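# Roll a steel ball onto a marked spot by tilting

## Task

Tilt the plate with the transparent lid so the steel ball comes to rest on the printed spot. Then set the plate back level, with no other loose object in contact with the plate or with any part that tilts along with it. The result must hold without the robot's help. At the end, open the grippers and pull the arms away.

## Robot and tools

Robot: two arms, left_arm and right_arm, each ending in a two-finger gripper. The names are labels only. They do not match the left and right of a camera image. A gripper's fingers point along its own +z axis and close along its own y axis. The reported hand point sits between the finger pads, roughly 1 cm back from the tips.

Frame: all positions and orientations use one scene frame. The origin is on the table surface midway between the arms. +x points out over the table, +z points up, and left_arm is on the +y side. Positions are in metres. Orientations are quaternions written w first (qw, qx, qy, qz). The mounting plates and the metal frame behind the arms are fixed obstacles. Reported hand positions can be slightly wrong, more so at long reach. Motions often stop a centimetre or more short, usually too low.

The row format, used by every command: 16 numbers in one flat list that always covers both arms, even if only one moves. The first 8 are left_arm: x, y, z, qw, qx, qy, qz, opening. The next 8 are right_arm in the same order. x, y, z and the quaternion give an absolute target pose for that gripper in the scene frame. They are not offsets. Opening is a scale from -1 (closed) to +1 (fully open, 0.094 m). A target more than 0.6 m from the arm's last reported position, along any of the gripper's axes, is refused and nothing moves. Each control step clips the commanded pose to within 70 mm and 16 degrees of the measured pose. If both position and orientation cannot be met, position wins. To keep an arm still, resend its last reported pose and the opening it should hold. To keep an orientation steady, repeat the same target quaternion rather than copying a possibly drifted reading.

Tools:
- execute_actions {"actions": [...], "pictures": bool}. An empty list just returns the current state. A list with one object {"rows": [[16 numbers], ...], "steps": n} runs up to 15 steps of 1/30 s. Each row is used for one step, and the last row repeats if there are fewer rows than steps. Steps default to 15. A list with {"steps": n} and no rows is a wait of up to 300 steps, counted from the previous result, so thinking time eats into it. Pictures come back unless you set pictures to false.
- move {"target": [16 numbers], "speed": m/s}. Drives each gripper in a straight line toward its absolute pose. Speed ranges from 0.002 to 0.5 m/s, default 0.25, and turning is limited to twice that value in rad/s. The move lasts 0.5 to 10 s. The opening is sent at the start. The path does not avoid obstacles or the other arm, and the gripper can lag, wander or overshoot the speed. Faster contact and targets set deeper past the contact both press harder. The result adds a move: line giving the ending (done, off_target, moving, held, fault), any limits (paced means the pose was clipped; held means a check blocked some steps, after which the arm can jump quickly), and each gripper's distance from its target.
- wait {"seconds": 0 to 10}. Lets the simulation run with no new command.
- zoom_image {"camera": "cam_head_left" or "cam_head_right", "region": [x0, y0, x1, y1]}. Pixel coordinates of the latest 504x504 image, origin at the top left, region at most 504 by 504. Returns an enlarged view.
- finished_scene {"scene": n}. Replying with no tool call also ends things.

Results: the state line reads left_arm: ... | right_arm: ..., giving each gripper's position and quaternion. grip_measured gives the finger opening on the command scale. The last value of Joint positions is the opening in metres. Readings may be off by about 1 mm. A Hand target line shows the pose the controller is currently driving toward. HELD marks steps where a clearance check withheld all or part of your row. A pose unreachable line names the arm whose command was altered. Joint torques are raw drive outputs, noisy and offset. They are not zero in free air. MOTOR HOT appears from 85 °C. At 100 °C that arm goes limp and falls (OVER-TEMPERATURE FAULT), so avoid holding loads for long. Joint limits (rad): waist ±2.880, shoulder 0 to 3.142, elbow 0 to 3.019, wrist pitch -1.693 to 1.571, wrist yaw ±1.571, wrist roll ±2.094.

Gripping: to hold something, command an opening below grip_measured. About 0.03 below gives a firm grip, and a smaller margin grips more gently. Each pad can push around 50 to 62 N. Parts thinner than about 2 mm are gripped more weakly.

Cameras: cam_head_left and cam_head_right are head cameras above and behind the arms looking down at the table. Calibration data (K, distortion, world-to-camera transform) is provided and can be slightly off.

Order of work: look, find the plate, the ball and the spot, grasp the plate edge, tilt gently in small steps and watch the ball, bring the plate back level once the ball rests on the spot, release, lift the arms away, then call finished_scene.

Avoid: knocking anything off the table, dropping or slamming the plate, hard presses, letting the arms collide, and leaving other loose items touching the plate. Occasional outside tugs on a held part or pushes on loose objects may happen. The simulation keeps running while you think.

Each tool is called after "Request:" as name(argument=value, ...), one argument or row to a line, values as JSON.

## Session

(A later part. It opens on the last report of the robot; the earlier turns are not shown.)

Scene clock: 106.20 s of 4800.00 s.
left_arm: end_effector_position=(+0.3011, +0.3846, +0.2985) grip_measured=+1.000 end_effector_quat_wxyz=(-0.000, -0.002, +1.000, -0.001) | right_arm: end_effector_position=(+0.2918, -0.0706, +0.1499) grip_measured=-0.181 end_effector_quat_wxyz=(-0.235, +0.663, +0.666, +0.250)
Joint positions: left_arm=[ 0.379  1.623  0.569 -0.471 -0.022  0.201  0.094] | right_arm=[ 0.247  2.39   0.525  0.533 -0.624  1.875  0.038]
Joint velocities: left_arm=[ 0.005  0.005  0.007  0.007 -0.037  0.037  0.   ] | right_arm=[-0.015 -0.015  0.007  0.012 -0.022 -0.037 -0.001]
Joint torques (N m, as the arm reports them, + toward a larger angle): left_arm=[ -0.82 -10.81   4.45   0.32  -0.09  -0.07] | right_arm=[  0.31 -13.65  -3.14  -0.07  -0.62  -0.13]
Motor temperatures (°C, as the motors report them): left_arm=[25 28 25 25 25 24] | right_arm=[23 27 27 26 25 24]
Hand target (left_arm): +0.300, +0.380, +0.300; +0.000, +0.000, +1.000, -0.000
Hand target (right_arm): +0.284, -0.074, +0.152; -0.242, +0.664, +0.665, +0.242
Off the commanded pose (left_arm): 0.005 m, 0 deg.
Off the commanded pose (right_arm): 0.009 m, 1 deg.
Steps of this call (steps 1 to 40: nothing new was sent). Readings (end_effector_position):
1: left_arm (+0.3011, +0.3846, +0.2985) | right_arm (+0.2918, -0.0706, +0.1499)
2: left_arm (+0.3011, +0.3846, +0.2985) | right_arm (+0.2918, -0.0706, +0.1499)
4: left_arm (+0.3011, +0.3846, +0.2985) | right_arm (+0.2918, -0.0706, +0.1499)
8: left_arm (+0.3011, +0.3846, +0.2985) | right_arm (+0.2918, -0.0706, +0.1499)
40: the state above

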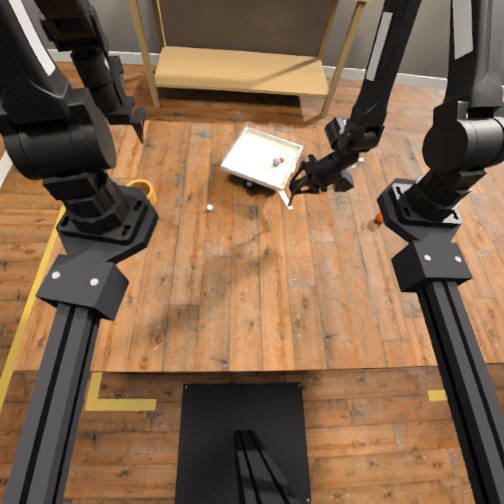

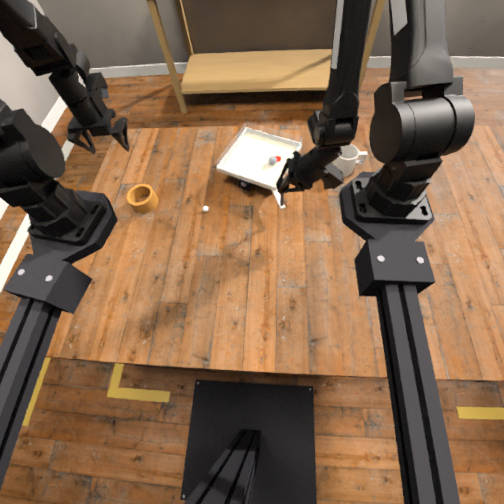

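Request:
execute_actions(
  actions=[
    {"rows":[[0.3,0.38,0.3,0,0,1,0,1,0.284,-0.079,0.151,-0.242,0.665,0.665,0.242,-0.2]]},
  ],
)

Request:
execute_actions(
  actions=[
    {"steps":110},
  ],
)

Request:
execute_actions(
  actions=[
    {"rows":[[0.3,0.38,0.3,0,0,1,0,1,0.282,-0.0595,0.152,-0.242,0.665,0.665,0.242,-0.2]],"steps":14},
  ],
  pictures=false,
)

Request:
execute_actions(
  actions=[
    {"rows":[[0.3,0.38,0.3,0,0,1,0,1,0.284,-0.0749,0.1527,-0.242,0.665,0.665,0.242,-0.2]]},
  ],
  pictures=false,
)

Request:
execute_actions(
  actions=[
    {"steps":50},
  ],
)

Scene clock: 108.97 s of 4800.00 s.
left_arm: end_effector_position=(+0.3011, +0.3846, +0.2985) grip_measured=+1.000 end_effector_quat_wxyz=(-0.000, -0.002, +1.000, -0.001) | right_arm: end_effector_position=(+0.2922, -0.0721, +0.1499) grip_measured=-0.181 end_effector_quat_wxyz=(-0.238, +0.662, +0.665, +0.250)
Joint positions: left_arm=[ 0.379  1.623  0.569 -0.471 -0.022  0.201  0.094] | right_arm=[ 0.238  2.39   0.528  0.521 -0.633  1.863  0.038]
Joint velocities: left_arm=[ 0.005 -0.015 -0.022  0.002 -0.066 -0.037  0.   ] | right_arm=[-0.005 -0.005 -0.007 -0.012  0.037  0.051 -0.001]
Joint torques (N m, as the arm reports them, + toward a larger angle): left_arm=[ -0.2  -10.73   4.38   0.22  -0.05  -0.07] | right_arm=[ -0.35 -13.5   -3.33  -0.03  -0.42  -0.22]
Motor temperatures (°C, as the motors report them): left_arm=[25 28 25 25 25 24] | right_arm=[23 27 27 26 25 24]
Hand target (left_arm): +0.300, +0.380, +0.300; +0.000, +0.000, +1.000, -0.000
Hand target (right_arm): +0.284, -0.079, +0.151; -0.242, +0.664, +0.664, +0.242
Off the commanded pose (left_arm): 0.005 m, 0 deg.
Off the commanded pose (right_arm): 0.011 m, 1 deg.
Steps of this call (steps 1 to 68: nothing new was sent; steps 69 to 83: all 15 steps of this action). Readings (end_effector_position):
69: left_arm (+0.3011, +0.3846, +0.2985) | right_arm (+0.2918, -0.0708, +0.1499)
70: left_arm (+0.3011, +0.3846, +0.2985) | right_arm (+0.2921, -0.0710, +0.1500)
72: left_arm (+0.3011, +0.3846, +0.2985) | right_arm (+0.2923, -0.0717, +0.1500)
76: left_arm (+0.3011, +0.3846, +0.2985) | right_arm (+0.2922, -0.0721, +0.1499)
83: the state above

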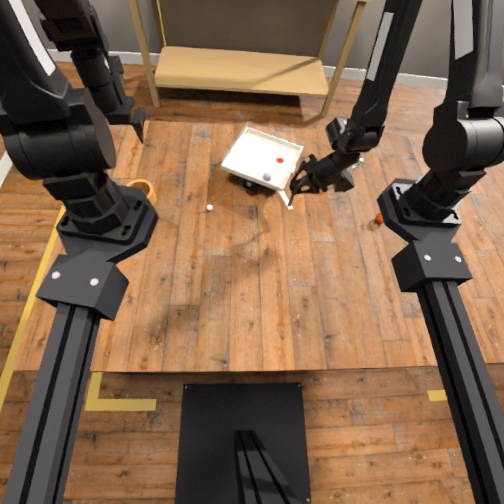

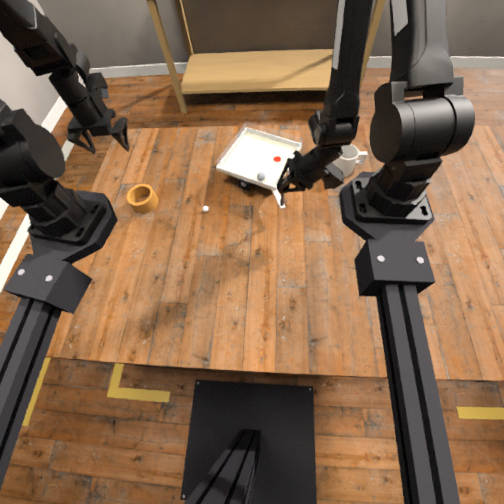

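Scene clock: 112.63 s of 4800.00 s.
left_arm: end_effector_position=(+0.3011, +0.3846, +0.2985) grip_measured=+1.000 end_effector_quat_wxyz=(-0.000, -0.002, +1.000, -0.001) | right_arm: end_effector_position=(+0.2924, -0.0727, +0.1498) grip_measured=-0.181 end_effector_quat_wxyz=(-0.238, +0.663, +0.665, +0.250)
Joint positions: left_arm=[ 0.379  1.623  0.569 -0.471 -0.022  0.201  0.094] | right_arm=[ 0.236  2.39   0.528  0.52  -0.633  1.862  0.038]
Joint velocities: left_arm=[-0.005 -0.015  0.002 -0.017 -0.007 -0.007  0.   ] | right_arm=[-0.005 -0.015  0.017 -0.007 -0.051 -0.037 -0.   ]
Joint torques (N m, as the arm reports them, + toward a larger angle): left_arm=[ -0.28 -11.05   4.58   0.1   -0.1   -0.08] | right_arm=[ -0.14 -13.51  -3.33   0.01  -0.42  -0.22]
Motor temperatures (°C, as the motors report them): left_arm=[25 28 25 25 25 24] | right_arm=[23 27 27 26 25 24]
Hand target (left_arm): +0.300, +0.380, +0.300; +0.000, +0.000, +1.000, -0.000
Hand target (right_arm): +0.284, -0.079, +0.151; -0.242, +0.665, +0.664, +0.242
Off the commanded pose (left_arm): 0.005 m, 0 deg.
Off the commanded pose (right_arm): 0.011 m, 1 deg.
Steps of this call (steps 1 to 110: nothing new was sent). Readings (end_effector_position):
1: left_arm (+0.3011, +0.3846, +0.2985) | right_arm (+0.2922, -0.0721, +0.1499)
2: left_arm (+0.3011, +0.3846, +0.2985) | right_arm (+0.2922, -0.0721, +0.1499)
4: left_arm (+0.3011, +0.3846, +0.2985) | right_arm (+0.2922, -0.0721, +0.1499)
8: left_arm (+0.3011, +0.3846, +0.2985) | right_arm (+0.2922, -0.0721, +0.1499)
110: the state above

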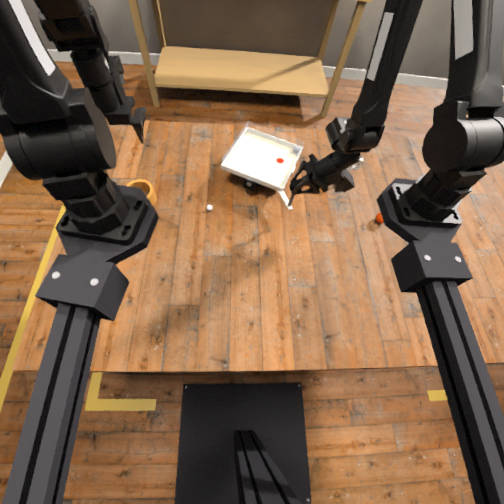

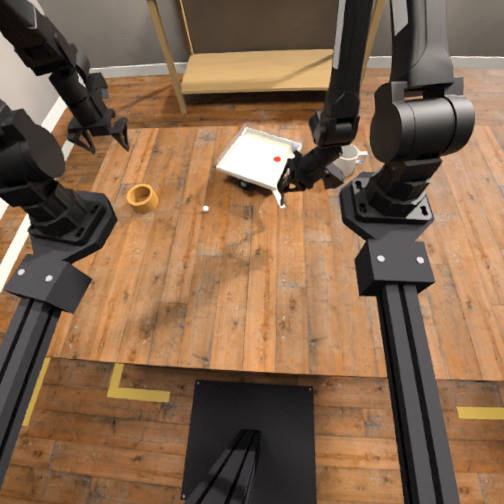

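Scene clock: 113.10 s of 4800.00 s.
left_arm: end_effector_position=(+0.3011, +0.3846, +0.2985) grip_measured=+1.000 end_effector_quat_wxyz=(-0.000, -0.002, +1.000, -0.001) | right_arm: end_effector_position=(+0.2918, -0.0682, +0.1492) grip_measured=-0.181 end_effector_quat_wxyz=(-0.228, +0.665, +0.667, +0.247)
Joint positions: left_arm=[ 0.379  1.623  0.569 -0.471 -0.022  0.201  0.094] | right_arm=[ 0.266  2.39   0.521  0.552 -0.603  1.898  0.038]
Joint velocities: left_arm=[-0.005 -0.005 -0.002 -0.007 -0.037  0.051  0.   ] | right_arm=[ 0.005  0.005 -0.017  0.002 -0.095 -0.007  0.   ]
Joint torques (N m, as the arm reports them, + toward a larger angle): left_arm=[ -0.61 -10.89   4.66   0.    -0.01  -0.1 ] | right_arm=[  3.69 -13.22  -2.82   1.05  -0.97   0.42]
Motor temperatures (°C, as the motors report them): left_arm=[25 28 25 25 25 24] | right_arm=[23 27 27 26 25 24]
Hand target (left_arm): +0.300, +0.380, +0.300; +0.000, +0.000, +1.000, -0.000
Hand target (right_arm): +0.282, -0.060, +0.152; -0.242, +0.664, +0.665, +0.242
Off the commanded pose (left_arm): 0.005 m, 0 deg.
Off the commanded pose (right_arm): 0.013 m, 2 deg.
Steps of this call (steps 1 to 14: all 14 steps of this action). Readings (end_effector_position):
1: left_arm (+0.3011, +0.3846, +0.2985) | right_arm (+0.2932, -0.0721, +0.1497)
2: left_arm (+0.3011, +0.3846, +0.2985) | right_arm (+0.2930, -0.0717, +0.1491)
4: left_arm (+0.3011, +0.3846, +0.2985) | right_arm (+0.2921, -0.0694, +0.1489)
8: left_arm (+0.3011, +0.3846, +0.2985) | right_arm (+0.2917, -0.0682, +0.1492)
14: the state above

Scene clock: 113.60 s of 4800.00 s.
left_arm: end_effector_position=(+0.3011, +0.3846, +0.2985) grip_measured=+1.000 end_effector_quat_wxyz=(-0.000, -0.002, +1.000, -0.001) | right_arm: end_effector_position=(+0.2918, -0.0709, +0.1502) grip_measured=-0.181 end_effector_quat_wxyz=(-0.236, +0.663, +0.665, +0.249)
Joint positions: left_arm=[ 0.379  1.623  0.569 -0.471 -0.022  0.201  0.094] | right_arm=[ 0.246  2.388  0.525  0.53  -0.625  1.875  0.038]
Joint velocities: left_arm=[-0.015  0.005  0.007  0.002  0.081 -0.051  0.   ] | right_arm=[-0.015 -0.015 -0.017 -0.002  0.022 -0.022 -0.   ]
Joint torques (N m, as the arm reports them, + toward a larger angle): left_arm=[ -0.78 -10.86   4.5    0.18  -0.06  -0.09] | right_arm=[  0.29 -13.74  -3.24  -0.05  -0.61  -0.14]
Motor temperatures (°C, as the motors report them): left_arm=[25 28 25 25 25 24] | right_arm=[23 27 27 26 25 24]
Hand target (left_arm): +0.300, +0.380, +0.300; +0.000, +0.000, +1.000, -0.000
Hand target (right_arm): +0.284, -0.075, +0.152; -0.242, +0.665, +0.664, +0.241
Off the commanded pose (left_arm): 0.005 m, 0 deg.
Off the commanded pose (right_arm): 0.009 m, 1 deg.
Steps of this call (steps 1 to 15: all 15 steps of this action). Readings (end_effector_position):
1: left_arm (+0.3011, +0.3846, +0.2985) | right_arm (+0.2910, -0.0687, +0.1493)
2: left_arm (+0.3011, +0.3846, +0.2985) | right_arm (+0.2911, -0.0692, +0.1498)
4: left_arm (+0.3011, +0.3846, +0.2985) | right_arm (+0.2920, -0.0703, +0.1505)
8: left_arm (+0.3011, +0.3846, +0.2985) | right_arm (+0.2919, -0.0708, +0.1502)
15: the state above

Scene clock: 115.27 s of 4800.00 s.
left_arm: end_effector_position=(+0.3011, +0.3846, +0.2985) grip_measured=+1.000 end_effector_quat_wxyz=(-0.000, -0.002, +1.000, -0.001) | right_arm: end_effector_position=(+0.2918, -0.0709, +0.1502) grip_measured=-0.181 end_effector_quat_wxyz=(-0.236, +0.663, +0.665, +0.249)
Joint positions: left_arm=[ 0.379  1.623  0.569 -0.471 -0.022  0.201  0.094] | right_arm=[ 0.246  2.388  0.525  0.53  -0.625  1.875  0.038]
Joint velocities: left_arm=[ 0.015  0.005 -0.002 -0.002  0.066  0.007  0.   ] | right_arm=[-0.015  0.005 -0.022  0.002  0.066 -0.037 -0.001]
Joint torques (N m, as the arm reports them, + toward a larger angle): left_arm=[ -0.99 -11.37   4.6    0.12  -0.09  -0.03] | right_arm=[  0.3  -13.74  -3.23  -0.05  -0.61  -0.14]
Motor temperatures (°C, as the motors report them): left_arm=[25 28 25 25 25 24] | right_arm=[23 27 27 26 25 24]
Hand target (left_arm): +0.300, +0.380, +0.300; +0.000, +0.000, +1.000, -0.000
Hand target (right_arm): +0.284, -0.075, +0.152; -0.242, +0.665, +0.664, +0.241
Off the commanded pose (left_arm): 0.005 m, 0 deg.
Off the commanded pose (right_arm): 0.009 m, 1 deg.
Steps of this call (steps 1 to 50: nothing new was sent). Readings (end_effector_position):
1: left_arm (+0.3011, +0.3846, +0.2985) | right_arm (+0.2918, -0.0709, +0.1502)
2: left_arm (+0.3011, +0.3846, +0.2985) | right_arm (+0.2918, -0.0709, +0.1502)
4: left_arm (+0.3011, +0.3846, +0.2985) | right_arm (+0.2918, -0.0709, +0.1502)
8: left_arm (+0.3011, +0.3846, +0.2985) | right_arm (+0.2918, -0.0709, +0.1502)
50: the state above

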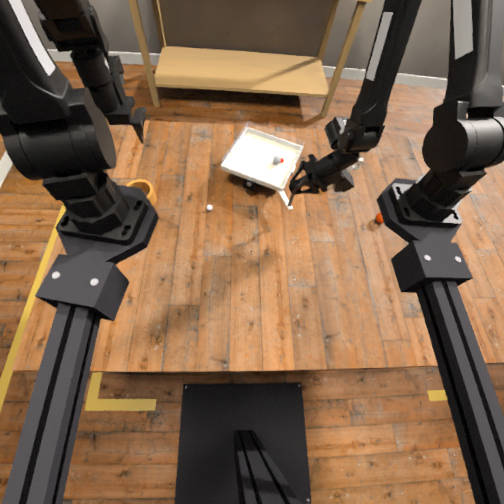

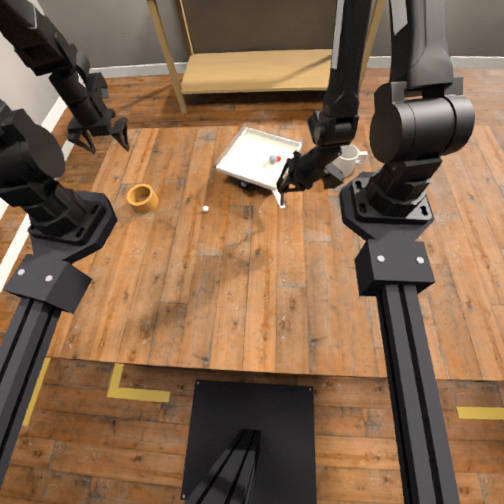

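Request:
execute_actions(
  actions=[
    {"rows":[[0.3,0.38,0.3,0,0,1,0,1,0.284,-0.079,0.151,-0.242,0.665,0.665,0.242,-0.2]],"steps":4},
  ],
)

Request:
execute_actions(
  actions=[
    {"steps":90},
  ],
)

Request:
execute_actions(
  actions=[
    {"rows":[[0.3,0.38,0.3,0,0,1,0,1,0.282,-0.0595,0.152,-0.242,0.665,0.665,0.242,-0.2]],"steps":12},
  ],
  pictures=false,
)

Request:
execute_actions(
  actions=[
    {"rows":[[0.3,0.38,0.3,0,0,1,0,1,0.284,-0.075,0.1523,-0.242,0.665,0.665,0.242,-0.2]]},
  ],
  pictures=false,
)

Request:
execute_actions(
  actions=[
    {"steps":60},
  ],
)

Request:
zoom_image(
  camera="cam_head_left",
  region=[200,110,320,230],
)

Scene clock: 119.27 s of 4800.00 s.
left_arm: end_effector_position=(+0.3011, +0.3846, +0.2985) grip_measured=+1.000 end_effector_quat_wxyz=(-0.000, -0.002, +1.000, -0.001) | right_arm: end_effector_position=(+0.2924, -0.0719, +0.1503) grip_measured=-0.181 end_effector_quat_wxyz=(-0.238, +0.663, +0.665, +0.250)
Joint positions: left_arm=[ 0.379  1.623  0.569 -0.471 -0.022  0.201  0.094] | right_arm=[ 0.239  2.388  0.527  0.523 -0.631  1.867  0.038]
Joint velocities: left_arm=[0.005 0.005 0.007 0.002 0.022 0.022 0.   ] | right_arm=[-0.044 -0.005 -0.007 -0.051  0.007 -0.037  0.   ]
Joint torques (N m, as the arm reports them, + toward a larger angle): left_arm=[ -0.39 -11.09   4.58   0.15  -0.07  -0.06] | right_arm=[ -0.1  -13.58  -3.38   0.16  -0.46  -0.21]
Motor temperatures (°C, as the motors report them): left_arm=[25 28 25 25 25 24] | right_arm=[23 27 27 26 25 24]
Hand target (left_arm): +0.300, +0.380, +0.300; +0.000, +0.000, +1.000, -0.000
Hand target (right_arm): +0.284, -0.079, +0.151; -0.242, +0.664, +0.664, +0.242
Off the commanded pose (left_arm): 0.005 m, 0 deg.
Off the commanded pose (right_arm): 0.011 m, 1 deg.
Steps of this call (steps 1 to 90: nothing new was sent; then 0.87 s passed at rest; steps 91 to 94: all 4 steps of this action). Readings (end_effector_position):
91: left_arm (+0.3011, +0.3846, +0.2985) | right_arm (+0.2919, -0.0710, +0.1502)
92: left_arm (+0.3011, +0.3846, +0.2985) | right_arm (+0.2921, -0.0711, +0.1504)
94: the state above

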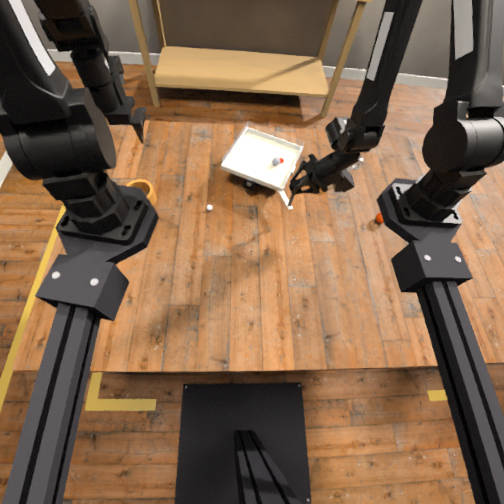

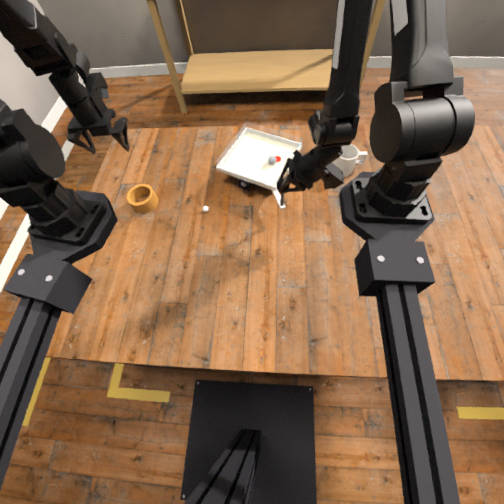

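Scene clock: 122.27 s of 4800.00 s.
left_arm: end_effector_position=(+0.3011, +0.3846, +0.2985) grip_measured=+1.000 end_effector_quat_wxyz=(-0.000, -0.002, +1.000, -0.001) | right_arm: end_effector_position=(+0.2925, -0.0725, +0.1502) grip_measured=-0.181 end_effector_quat_wxyz=(-0.238, +0.663, +0.664, +0.250)
Joint positions: left_arm=[ 0.379  1.623  0.569 -0.471 -0.022  0.201  0.094] | right_arm=[ 0.236  2.388  0.528  0.519 -0.632  1.864  0.038]
Joint velocities: left_arm=[-0.024  0.005  0.007 -0.002 -0.051 -0.066  0.   ] | right_arm=[-0.005 -0.015  0.002 -0.002 -0.007 -0.051  0.001]
Joint torques (N m, as the arm reports them, + toward a larger angle): left_arm=[ -0.34 -11.9    4.52   0.19  -0.06  -0.12] | right_arm=[ -0.18 -13.38  -3.28   0.07  -0.44  -0.23]
Motor temperatures (°C, as the motors report them): left_arm=[25 28 25 25 25 24] | right_arm=[23 27 28 26 25 24]
Hand target (left_arm): +0.300, +0.380, +0.300; +0.000, +0.000, +1.000, -0.000
Hand target (right_arm): +0.284, -0.079, +0.151; -0.242, +0.664, +0.664, +0.242
Off the commanded pose (left_arm): 0.005 m, 0 deg.
Off the commanded pose (right_arm): 0.011 m, 1 deg.
Steps of this call (steps 1 to 90: nothing new was sent). Readings (end_effector_position):
1: left_arm (+0.3011, +0.3846, +0.2985) | right_arm (+0.2925, -0.0721, +0.1502)
2: left_arm (+0.3011, +0.3846, +0.2985) | right_arm (+0.2924, -0.0722, +0.1502)
4: left_arm (+0.3011, +0.3846, +0.2985) | right_arm (+0.2926, -0.0723, +0.1502)
8: left_arm (+0.3011, +0.3846, +0.2985) | right_arm (+0.2926, -0.0723, +0.1502)
90: the state above

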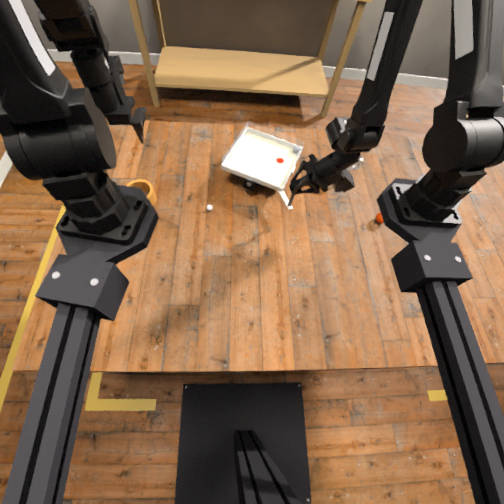

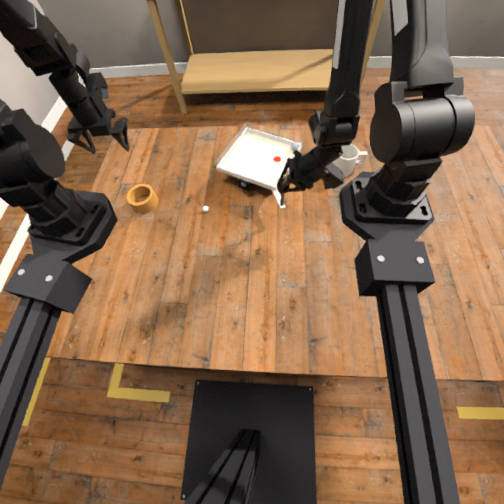

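Scene clock: 122.67 s of 4800.00 s.
left_arm: end_effector_position=(+0.3011, +0.3846, +0.2985) grip_measured=+1.000 end_effector_quat_wxyz=(-0.000, -0.002, +1.000, -0.001) | right_arm: end_effector_position=(+0.2919, -0.0681, +0.1496) grip_measured=-0.181 end_effector_quat_wxyz=(-0.228, +0.666, +0.666, +0.247)
Joint positions: left_arm=[ 0.379  1.623  0.569 -0.471 -0.022  0.201  0.094] | right_arm=[ 0.266  2.388  0.521  0.551 -0.603  1.899  0.038]
Joint velocities: left_arm=[-0.005 -0.005  0.002 -0.002  0.022  0.037  0.   ] | right_arm=[-0.005 -0.005  0.007 -0.007  0.022 -0.066 -0.001]
Joint torques (N m, as the arm reports them, + toward a larger angle): left_arm=[ -0.8  -11.44   4.4    0.4   -0.06  -0.14] | right_arm=[  3.62 -13.09  -2.79   1.15  -0.97   0.4 ]
Motor temperatures (°C, as the motors report them): left_arm=[25 28 25 25 25 24] | right_arm=[23 27 28 26 25 24]
Hand target (left_arm): +0.300, +0.380, +0.300; +0.000, +0.000, +1.000, -0.000
Hand target (right_arm): +0.282, -0.060, +0.152; -0.242, +0.664, +0.665, +0.242
Off the commanded pose (left_arm): 0.005 m, 0 deg.
Off the commanded pose (right_arm): 0.013 m, 2 deg.
Steps of this call (steps 1 to 12: all 12 steps of this action). Readings (end_effector_position):
1: left_arm (+0.3011, +0.3846, +0.2985) | right_arm (+0.2933, -0.0719, +0.1500)
2: left_arm (+0.3011, +0.3846, +0.2985) | right_arm (+0.2930, -0.0714, +0.1495)
4: left_arm (+0.3011, +0.3846, +0.2985) | right_arm (+0.2919, -0.0692, +0.1493)
8: left_arm (+0.3011, +0.3846, +0.2985) | right_arm (+0.2917, -0.0682, +0.1495)
12: the state above

Scene clock: 123.17 s of 4800.00 s.
left_arm: end_effector_position=(+0.3011, +0.3846, +0.2985) grip_measured=+1.000 end_effector_quat_wxyz=(-0.000, -0.002, +1.000, -0.001) | right_arm: end_effector_position=(+0.2918, -0.0708, +0.1503) grip_measured=-0.181 end_effector_quat_wxyz=(-0.236, +0.663, +0.665, +0.249)
Joint positions: left_arm=[ 0.379  1.623  0.569 -0.471 -0.022  0.201  0.094] | right_arm=[ 0.246  2.388  0.525  0.53  -0.625  1.875  0.038]
Joint velocities: left_arm=[-0.005 -0.005  0.002  0.007 -0.037  0.022  0.   ] | right_arm=[-0.005 -0.015  0.032 -0.002  0.007  0.066 -0.001]
Joint torques (N m, as the arm reports them, + toward a larger angle): left_arm=[ -0.52 -11.24   4.43   0.21  -0.07  -0.1 ] | right_arm=[  0.3  -13.63  -3.19  -0.02  -0.61  -0.15]
Motor temperatures (°C, as the motors report them): left_arm=[25 28 25 25 25 24] | right_arm=[23 27 28 26 25 24]
Hand target (left_arm): +0.300, +0.380, +0.300; +0.000, +0.000, +1.000, -0.000
Hand target (right_arm): +0.284, -0.075, +0.152; -0.242, +0.664, +0.665, +0.242
Off the commanded pose (left_arm): 0.005 m, 0 deg.
Off the commanded pose (right_arm): 0.009 m, 1 deg.
Steps of this call (steps 1 to 15: all 15 steps of this action). Readings (end_effector_position):
1: left_arm (+0.3011, +0.3846, +0.2985) | right_arm (+0.2913, -0.0685, +0.1496)
2: left_arm (+0.3011, +0.3846, +0.2985) | right_arm (+0.2913, -0.0690, +0.1501)
4: left_arm (+0.3011, +0.3846, +0.2985) | right_arm (+0.2919, -0.0702, +0.1505)
8: left_arm (+0.3011, +0.3846, +0.2985) | right_arm (+0.2919, -0.0708, +0.1503)
15: the state above

Scene clock: 125.17 s of 4800.00 s.
left_arm: end_effector_position=(+0.3011, +0.3846, +0.2985) grip_measured=+1.000 end_effector_quat_wxyz=(-0.000, -0.002, +1.000, -0.001) | right_arm: end_effector_position=(+0.2918, -0.0708, +0.1503) grip_measured=-0.181 end_effector_quat_wxyz=(-0.236, +0.663, +0.665, +0.249)
Joint positions: left_arm=[ 0.379  1.623  0.569 -0.471 -0.022  0.201  0.094] | right_arm=[ 0.246  2.388  0.525  0.53  -0.625  1.875  0.038]
Joint velocities: left_arm=[-0.015 -0.015  0.017 -0.017 -0.007  0.007  0.   ] | right_arm=[ 0.015  0.005  0.002 -0.012  0.007 -0.051 -0.   ]
Joint torques (N m, as the arm reports them, + toward a larger angle): left_arm=[ -0.54 -11.3    4.39   0.1   -0.11  -0.08] | right_arm=[  0.33 -13.69  -3.18  -0.03  -0.61  -0.15]
Motor temperatures (°C, as the motors report them): left_arm=[25 28 25 25 25 24] | right_arm=[23 27 28 26 25 24]
Hand target (left_arm): +0.300, +0.380, +0.300; +0.000, +0.000, +1.000, -0.000
Hand target (right_arm): +0.284, -0.075, +0.152; -0.242, +0.664, +0.665, +0.242
Off the commanded pose (left_arm): 0.005 m, 0 deg.
Off the commanded pose (right_arm): 0.009 m, 1 deg.
Steps of this call (steps 1 to 60: nothing new was sent). Readings (end_effector_position):
1: left_arm (+0.3011, +0.3846, +0.2985) | right_arm (+0.2918, -0.0708, +0.1503)
2: left_arm (+0.3011, +0.3846, +0.2985) | right_arm (+0.2918, -0.0708, +0.1503)
4: left_arm (+0.3011, +0.3846, +0.2985) | right_arm (+0.2918, -0.0708, +0.1503)
8: left_arm (+0.3011, +0.3846, +0.2985) | right_arm (+0.2918, -0.0708, +0.1503)
60: the state above

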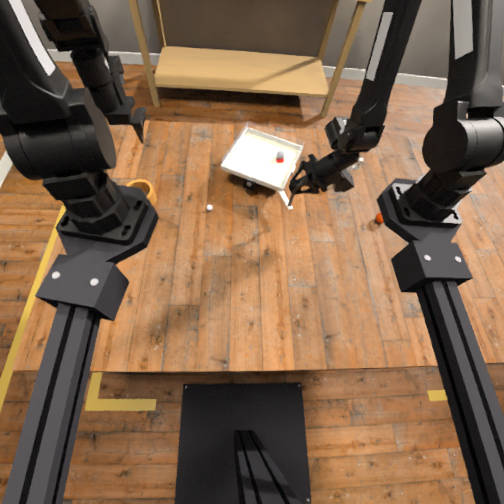

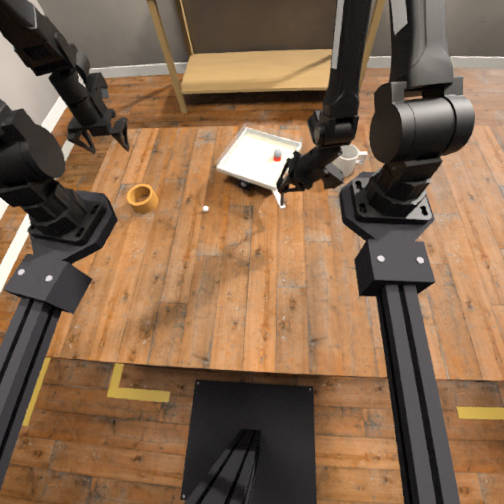

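Region (200, 110, 320, 230) of cam_head_left's 504x504 image, scaled by 4.200, with more detail than that image has.

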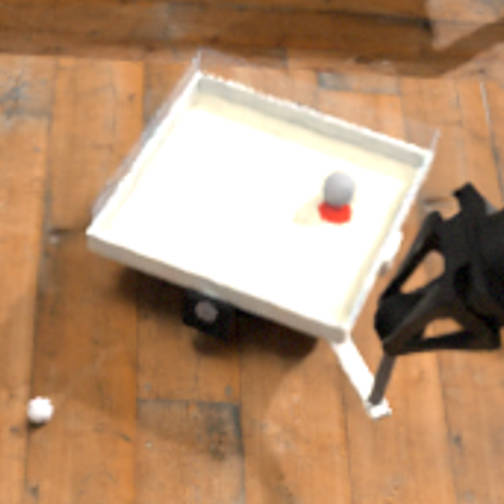

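Request:
execute_actions(
  actions=[
    {"rows":[[0.3,0.38,0.3,0,0,1,0,1,0.284,-0.073,0.151,-0.242,0.665,0.665,0.242,0.6]]},
  ],
  pictures=false,
)

Request:
move(
  target=[0.3,0.38,0.3,0,0,1,0,1,0.29,-0.15,0.25,-0.242,0.665,0.665,0.242,0.6],
  speed=0.12,
)

Request:
zoom_image(
  camera="cam_head_left",
  region=[260,140,300,180],
)

Scene clock: 129.33 s of 4800.00 s.
left_arm: end_effector_position=(+0.3011, +0.3846, +0.2985) grip_measured=+1.000 end_effector_quat_wxyz=(-0.000, -0.002, +1.000, -0.001) | right_arm: end_effector_position=(+0.2901, -0.0710, +0.1503) grip_measured=+0.597 end_effector_quat_wxyz=(-0.238, +0.664, +0.665, +0.247)
Joint positions: left_arm=[ 0.379  1.623  0.569 -0.471 -0.022  0.201  0.094] | right_arm=[ 0.246  2.388  0.524  0.525 -0.627  1.875  0.075]
Joint velocities: left_arm=[ 0.005  0.005 -0.002 -0.002 -0.007 -0.037  0.   ] | right_arm=[ 0.015 -0.005  0.002  0.007  0.095 -0.081  0.   ]
Joint torques (N m, as the arm reports them, + toward a larger angle): left_arm=[ -0.74 -11.08   4.53   0.04  -0.03  -0.09] | right_arm=[  0.86 -13.35  -2.93   0.48  -0.47  -0.05]
Motor temperatures (°C, as the motors report them): left_arm=[25 28 25 25 25 24] | right_arm=[23 27 28 26 25 24]
Hand target (left_arm): +0.300, +0.380, +0.300; +0.000, +0.000, +1.000, -0.000
Hand target (right_arm): +0.284, -0.073, +0.151; -0.242, +0.664, +0.665, +0.242
Off the commanded pose (left_arm): 0.005 m, 0 deg.
Off the commanded pose (right_arm): 0.007 m, 1 deg.
Steps of this call (steps 1 to 90: nothing new was sent; then 0.67 s passed at rest; steps 91 to 105: all 15 steps of this action). Readings (end_effector_position):
91: left_arm (+0.3011, +0.3846, +0.2985) | right_arm (+0.2918, -0.0708, +0.1503)
92: left_arm (+0.3011, +0.3846, +0.2985) | right_arm (+0.2912, -0.0708, +0.1504)
94: left_arm (+0.3011, +0.3846, +0.2985) | right_arm (+0.2902, -0.0709, +0.1503)
98: left_arm (+0.3011, +0.3846, +0.2985) | right_arm (+0.2901, -0.0710, +0.1503)
105: the state above

Scene clock: 131.13 s of 4800.00 s.
left_arm: end_effector_position=(+0.3011, +0.3846, +0.2985) grip_measured=+1.000 end_effector_quat_wxyz=(-0.000, -0.002, +1.000, -0.001) | right_arm: end_effector_position=(+0.2897, -0.1483, +0.2479) grip_measured=+0.597 end_effector_quat_wxyz=(-0.244, +0.665, +0.665, +0.237)
Joint positions: left_arm=[ 0.379  1.623  0.569 -0.471 -0.022  0.201  0.094] | right_arm=[-0.046  1.941  0.429 -0.075 -0.654  1.504  0.075]
Joint velocities: left_arm=[ 0.005 -0.015 -0.007  0.012 -0.037 -0.022  0.   ] | right_arm=[-0.005 -0.005 -0.017 -0.007 -0.007 -0.051  0.001]
Joint torques (N m, as the arm reports them, + toward a larger angle): left_arm=[ -0.88 -11.33   4.45   0.22  -0.03  -0.08] | right_arm=[  0.09 -11.6    0.72   0.03  -0.47  -0.11]
Motor temperatures (°C, as the motors report them): left_arm=[25 28 25 25 25 24] | right_arm=[23 27 27 26 25 24]
Hand target (left_arm): +0.300, +0.380, +0.300; +0.000, +0.000, +1.000, -0.000
Hand target (right_arm): +0.290, -0.150, +0.250; -0.242, +0.664, +0.665, +0.239
Off the commanded pose (left_arm): 0.005 m, 0 deg.
Off the commanded pose (right_arm): 0.003 m, 1 deg.
move: done

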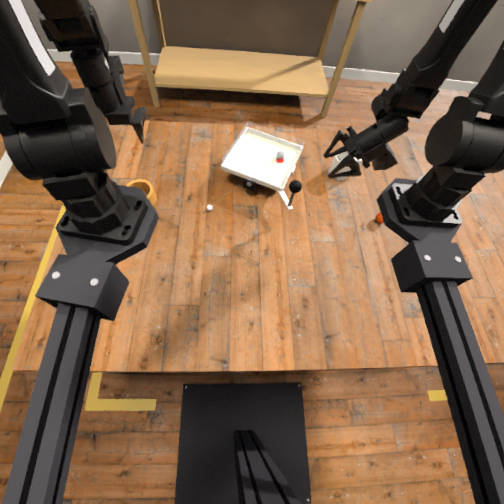

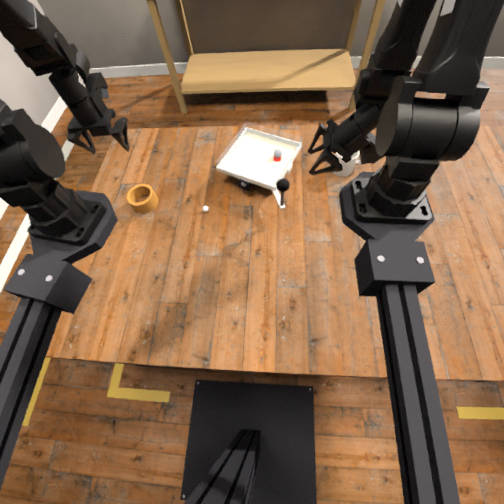

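Region (260, 140, 300, 180) of cam_head_left's 504x504 image, scaled by 12.600, with more detail than that image has.

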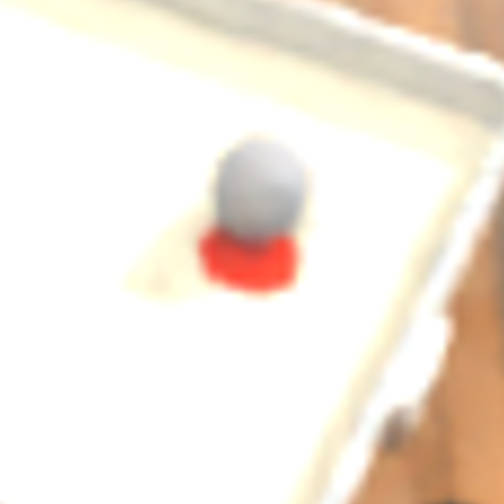

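Request:
finished_scene(
  scene=1,
)

The scene is finished: the task was done.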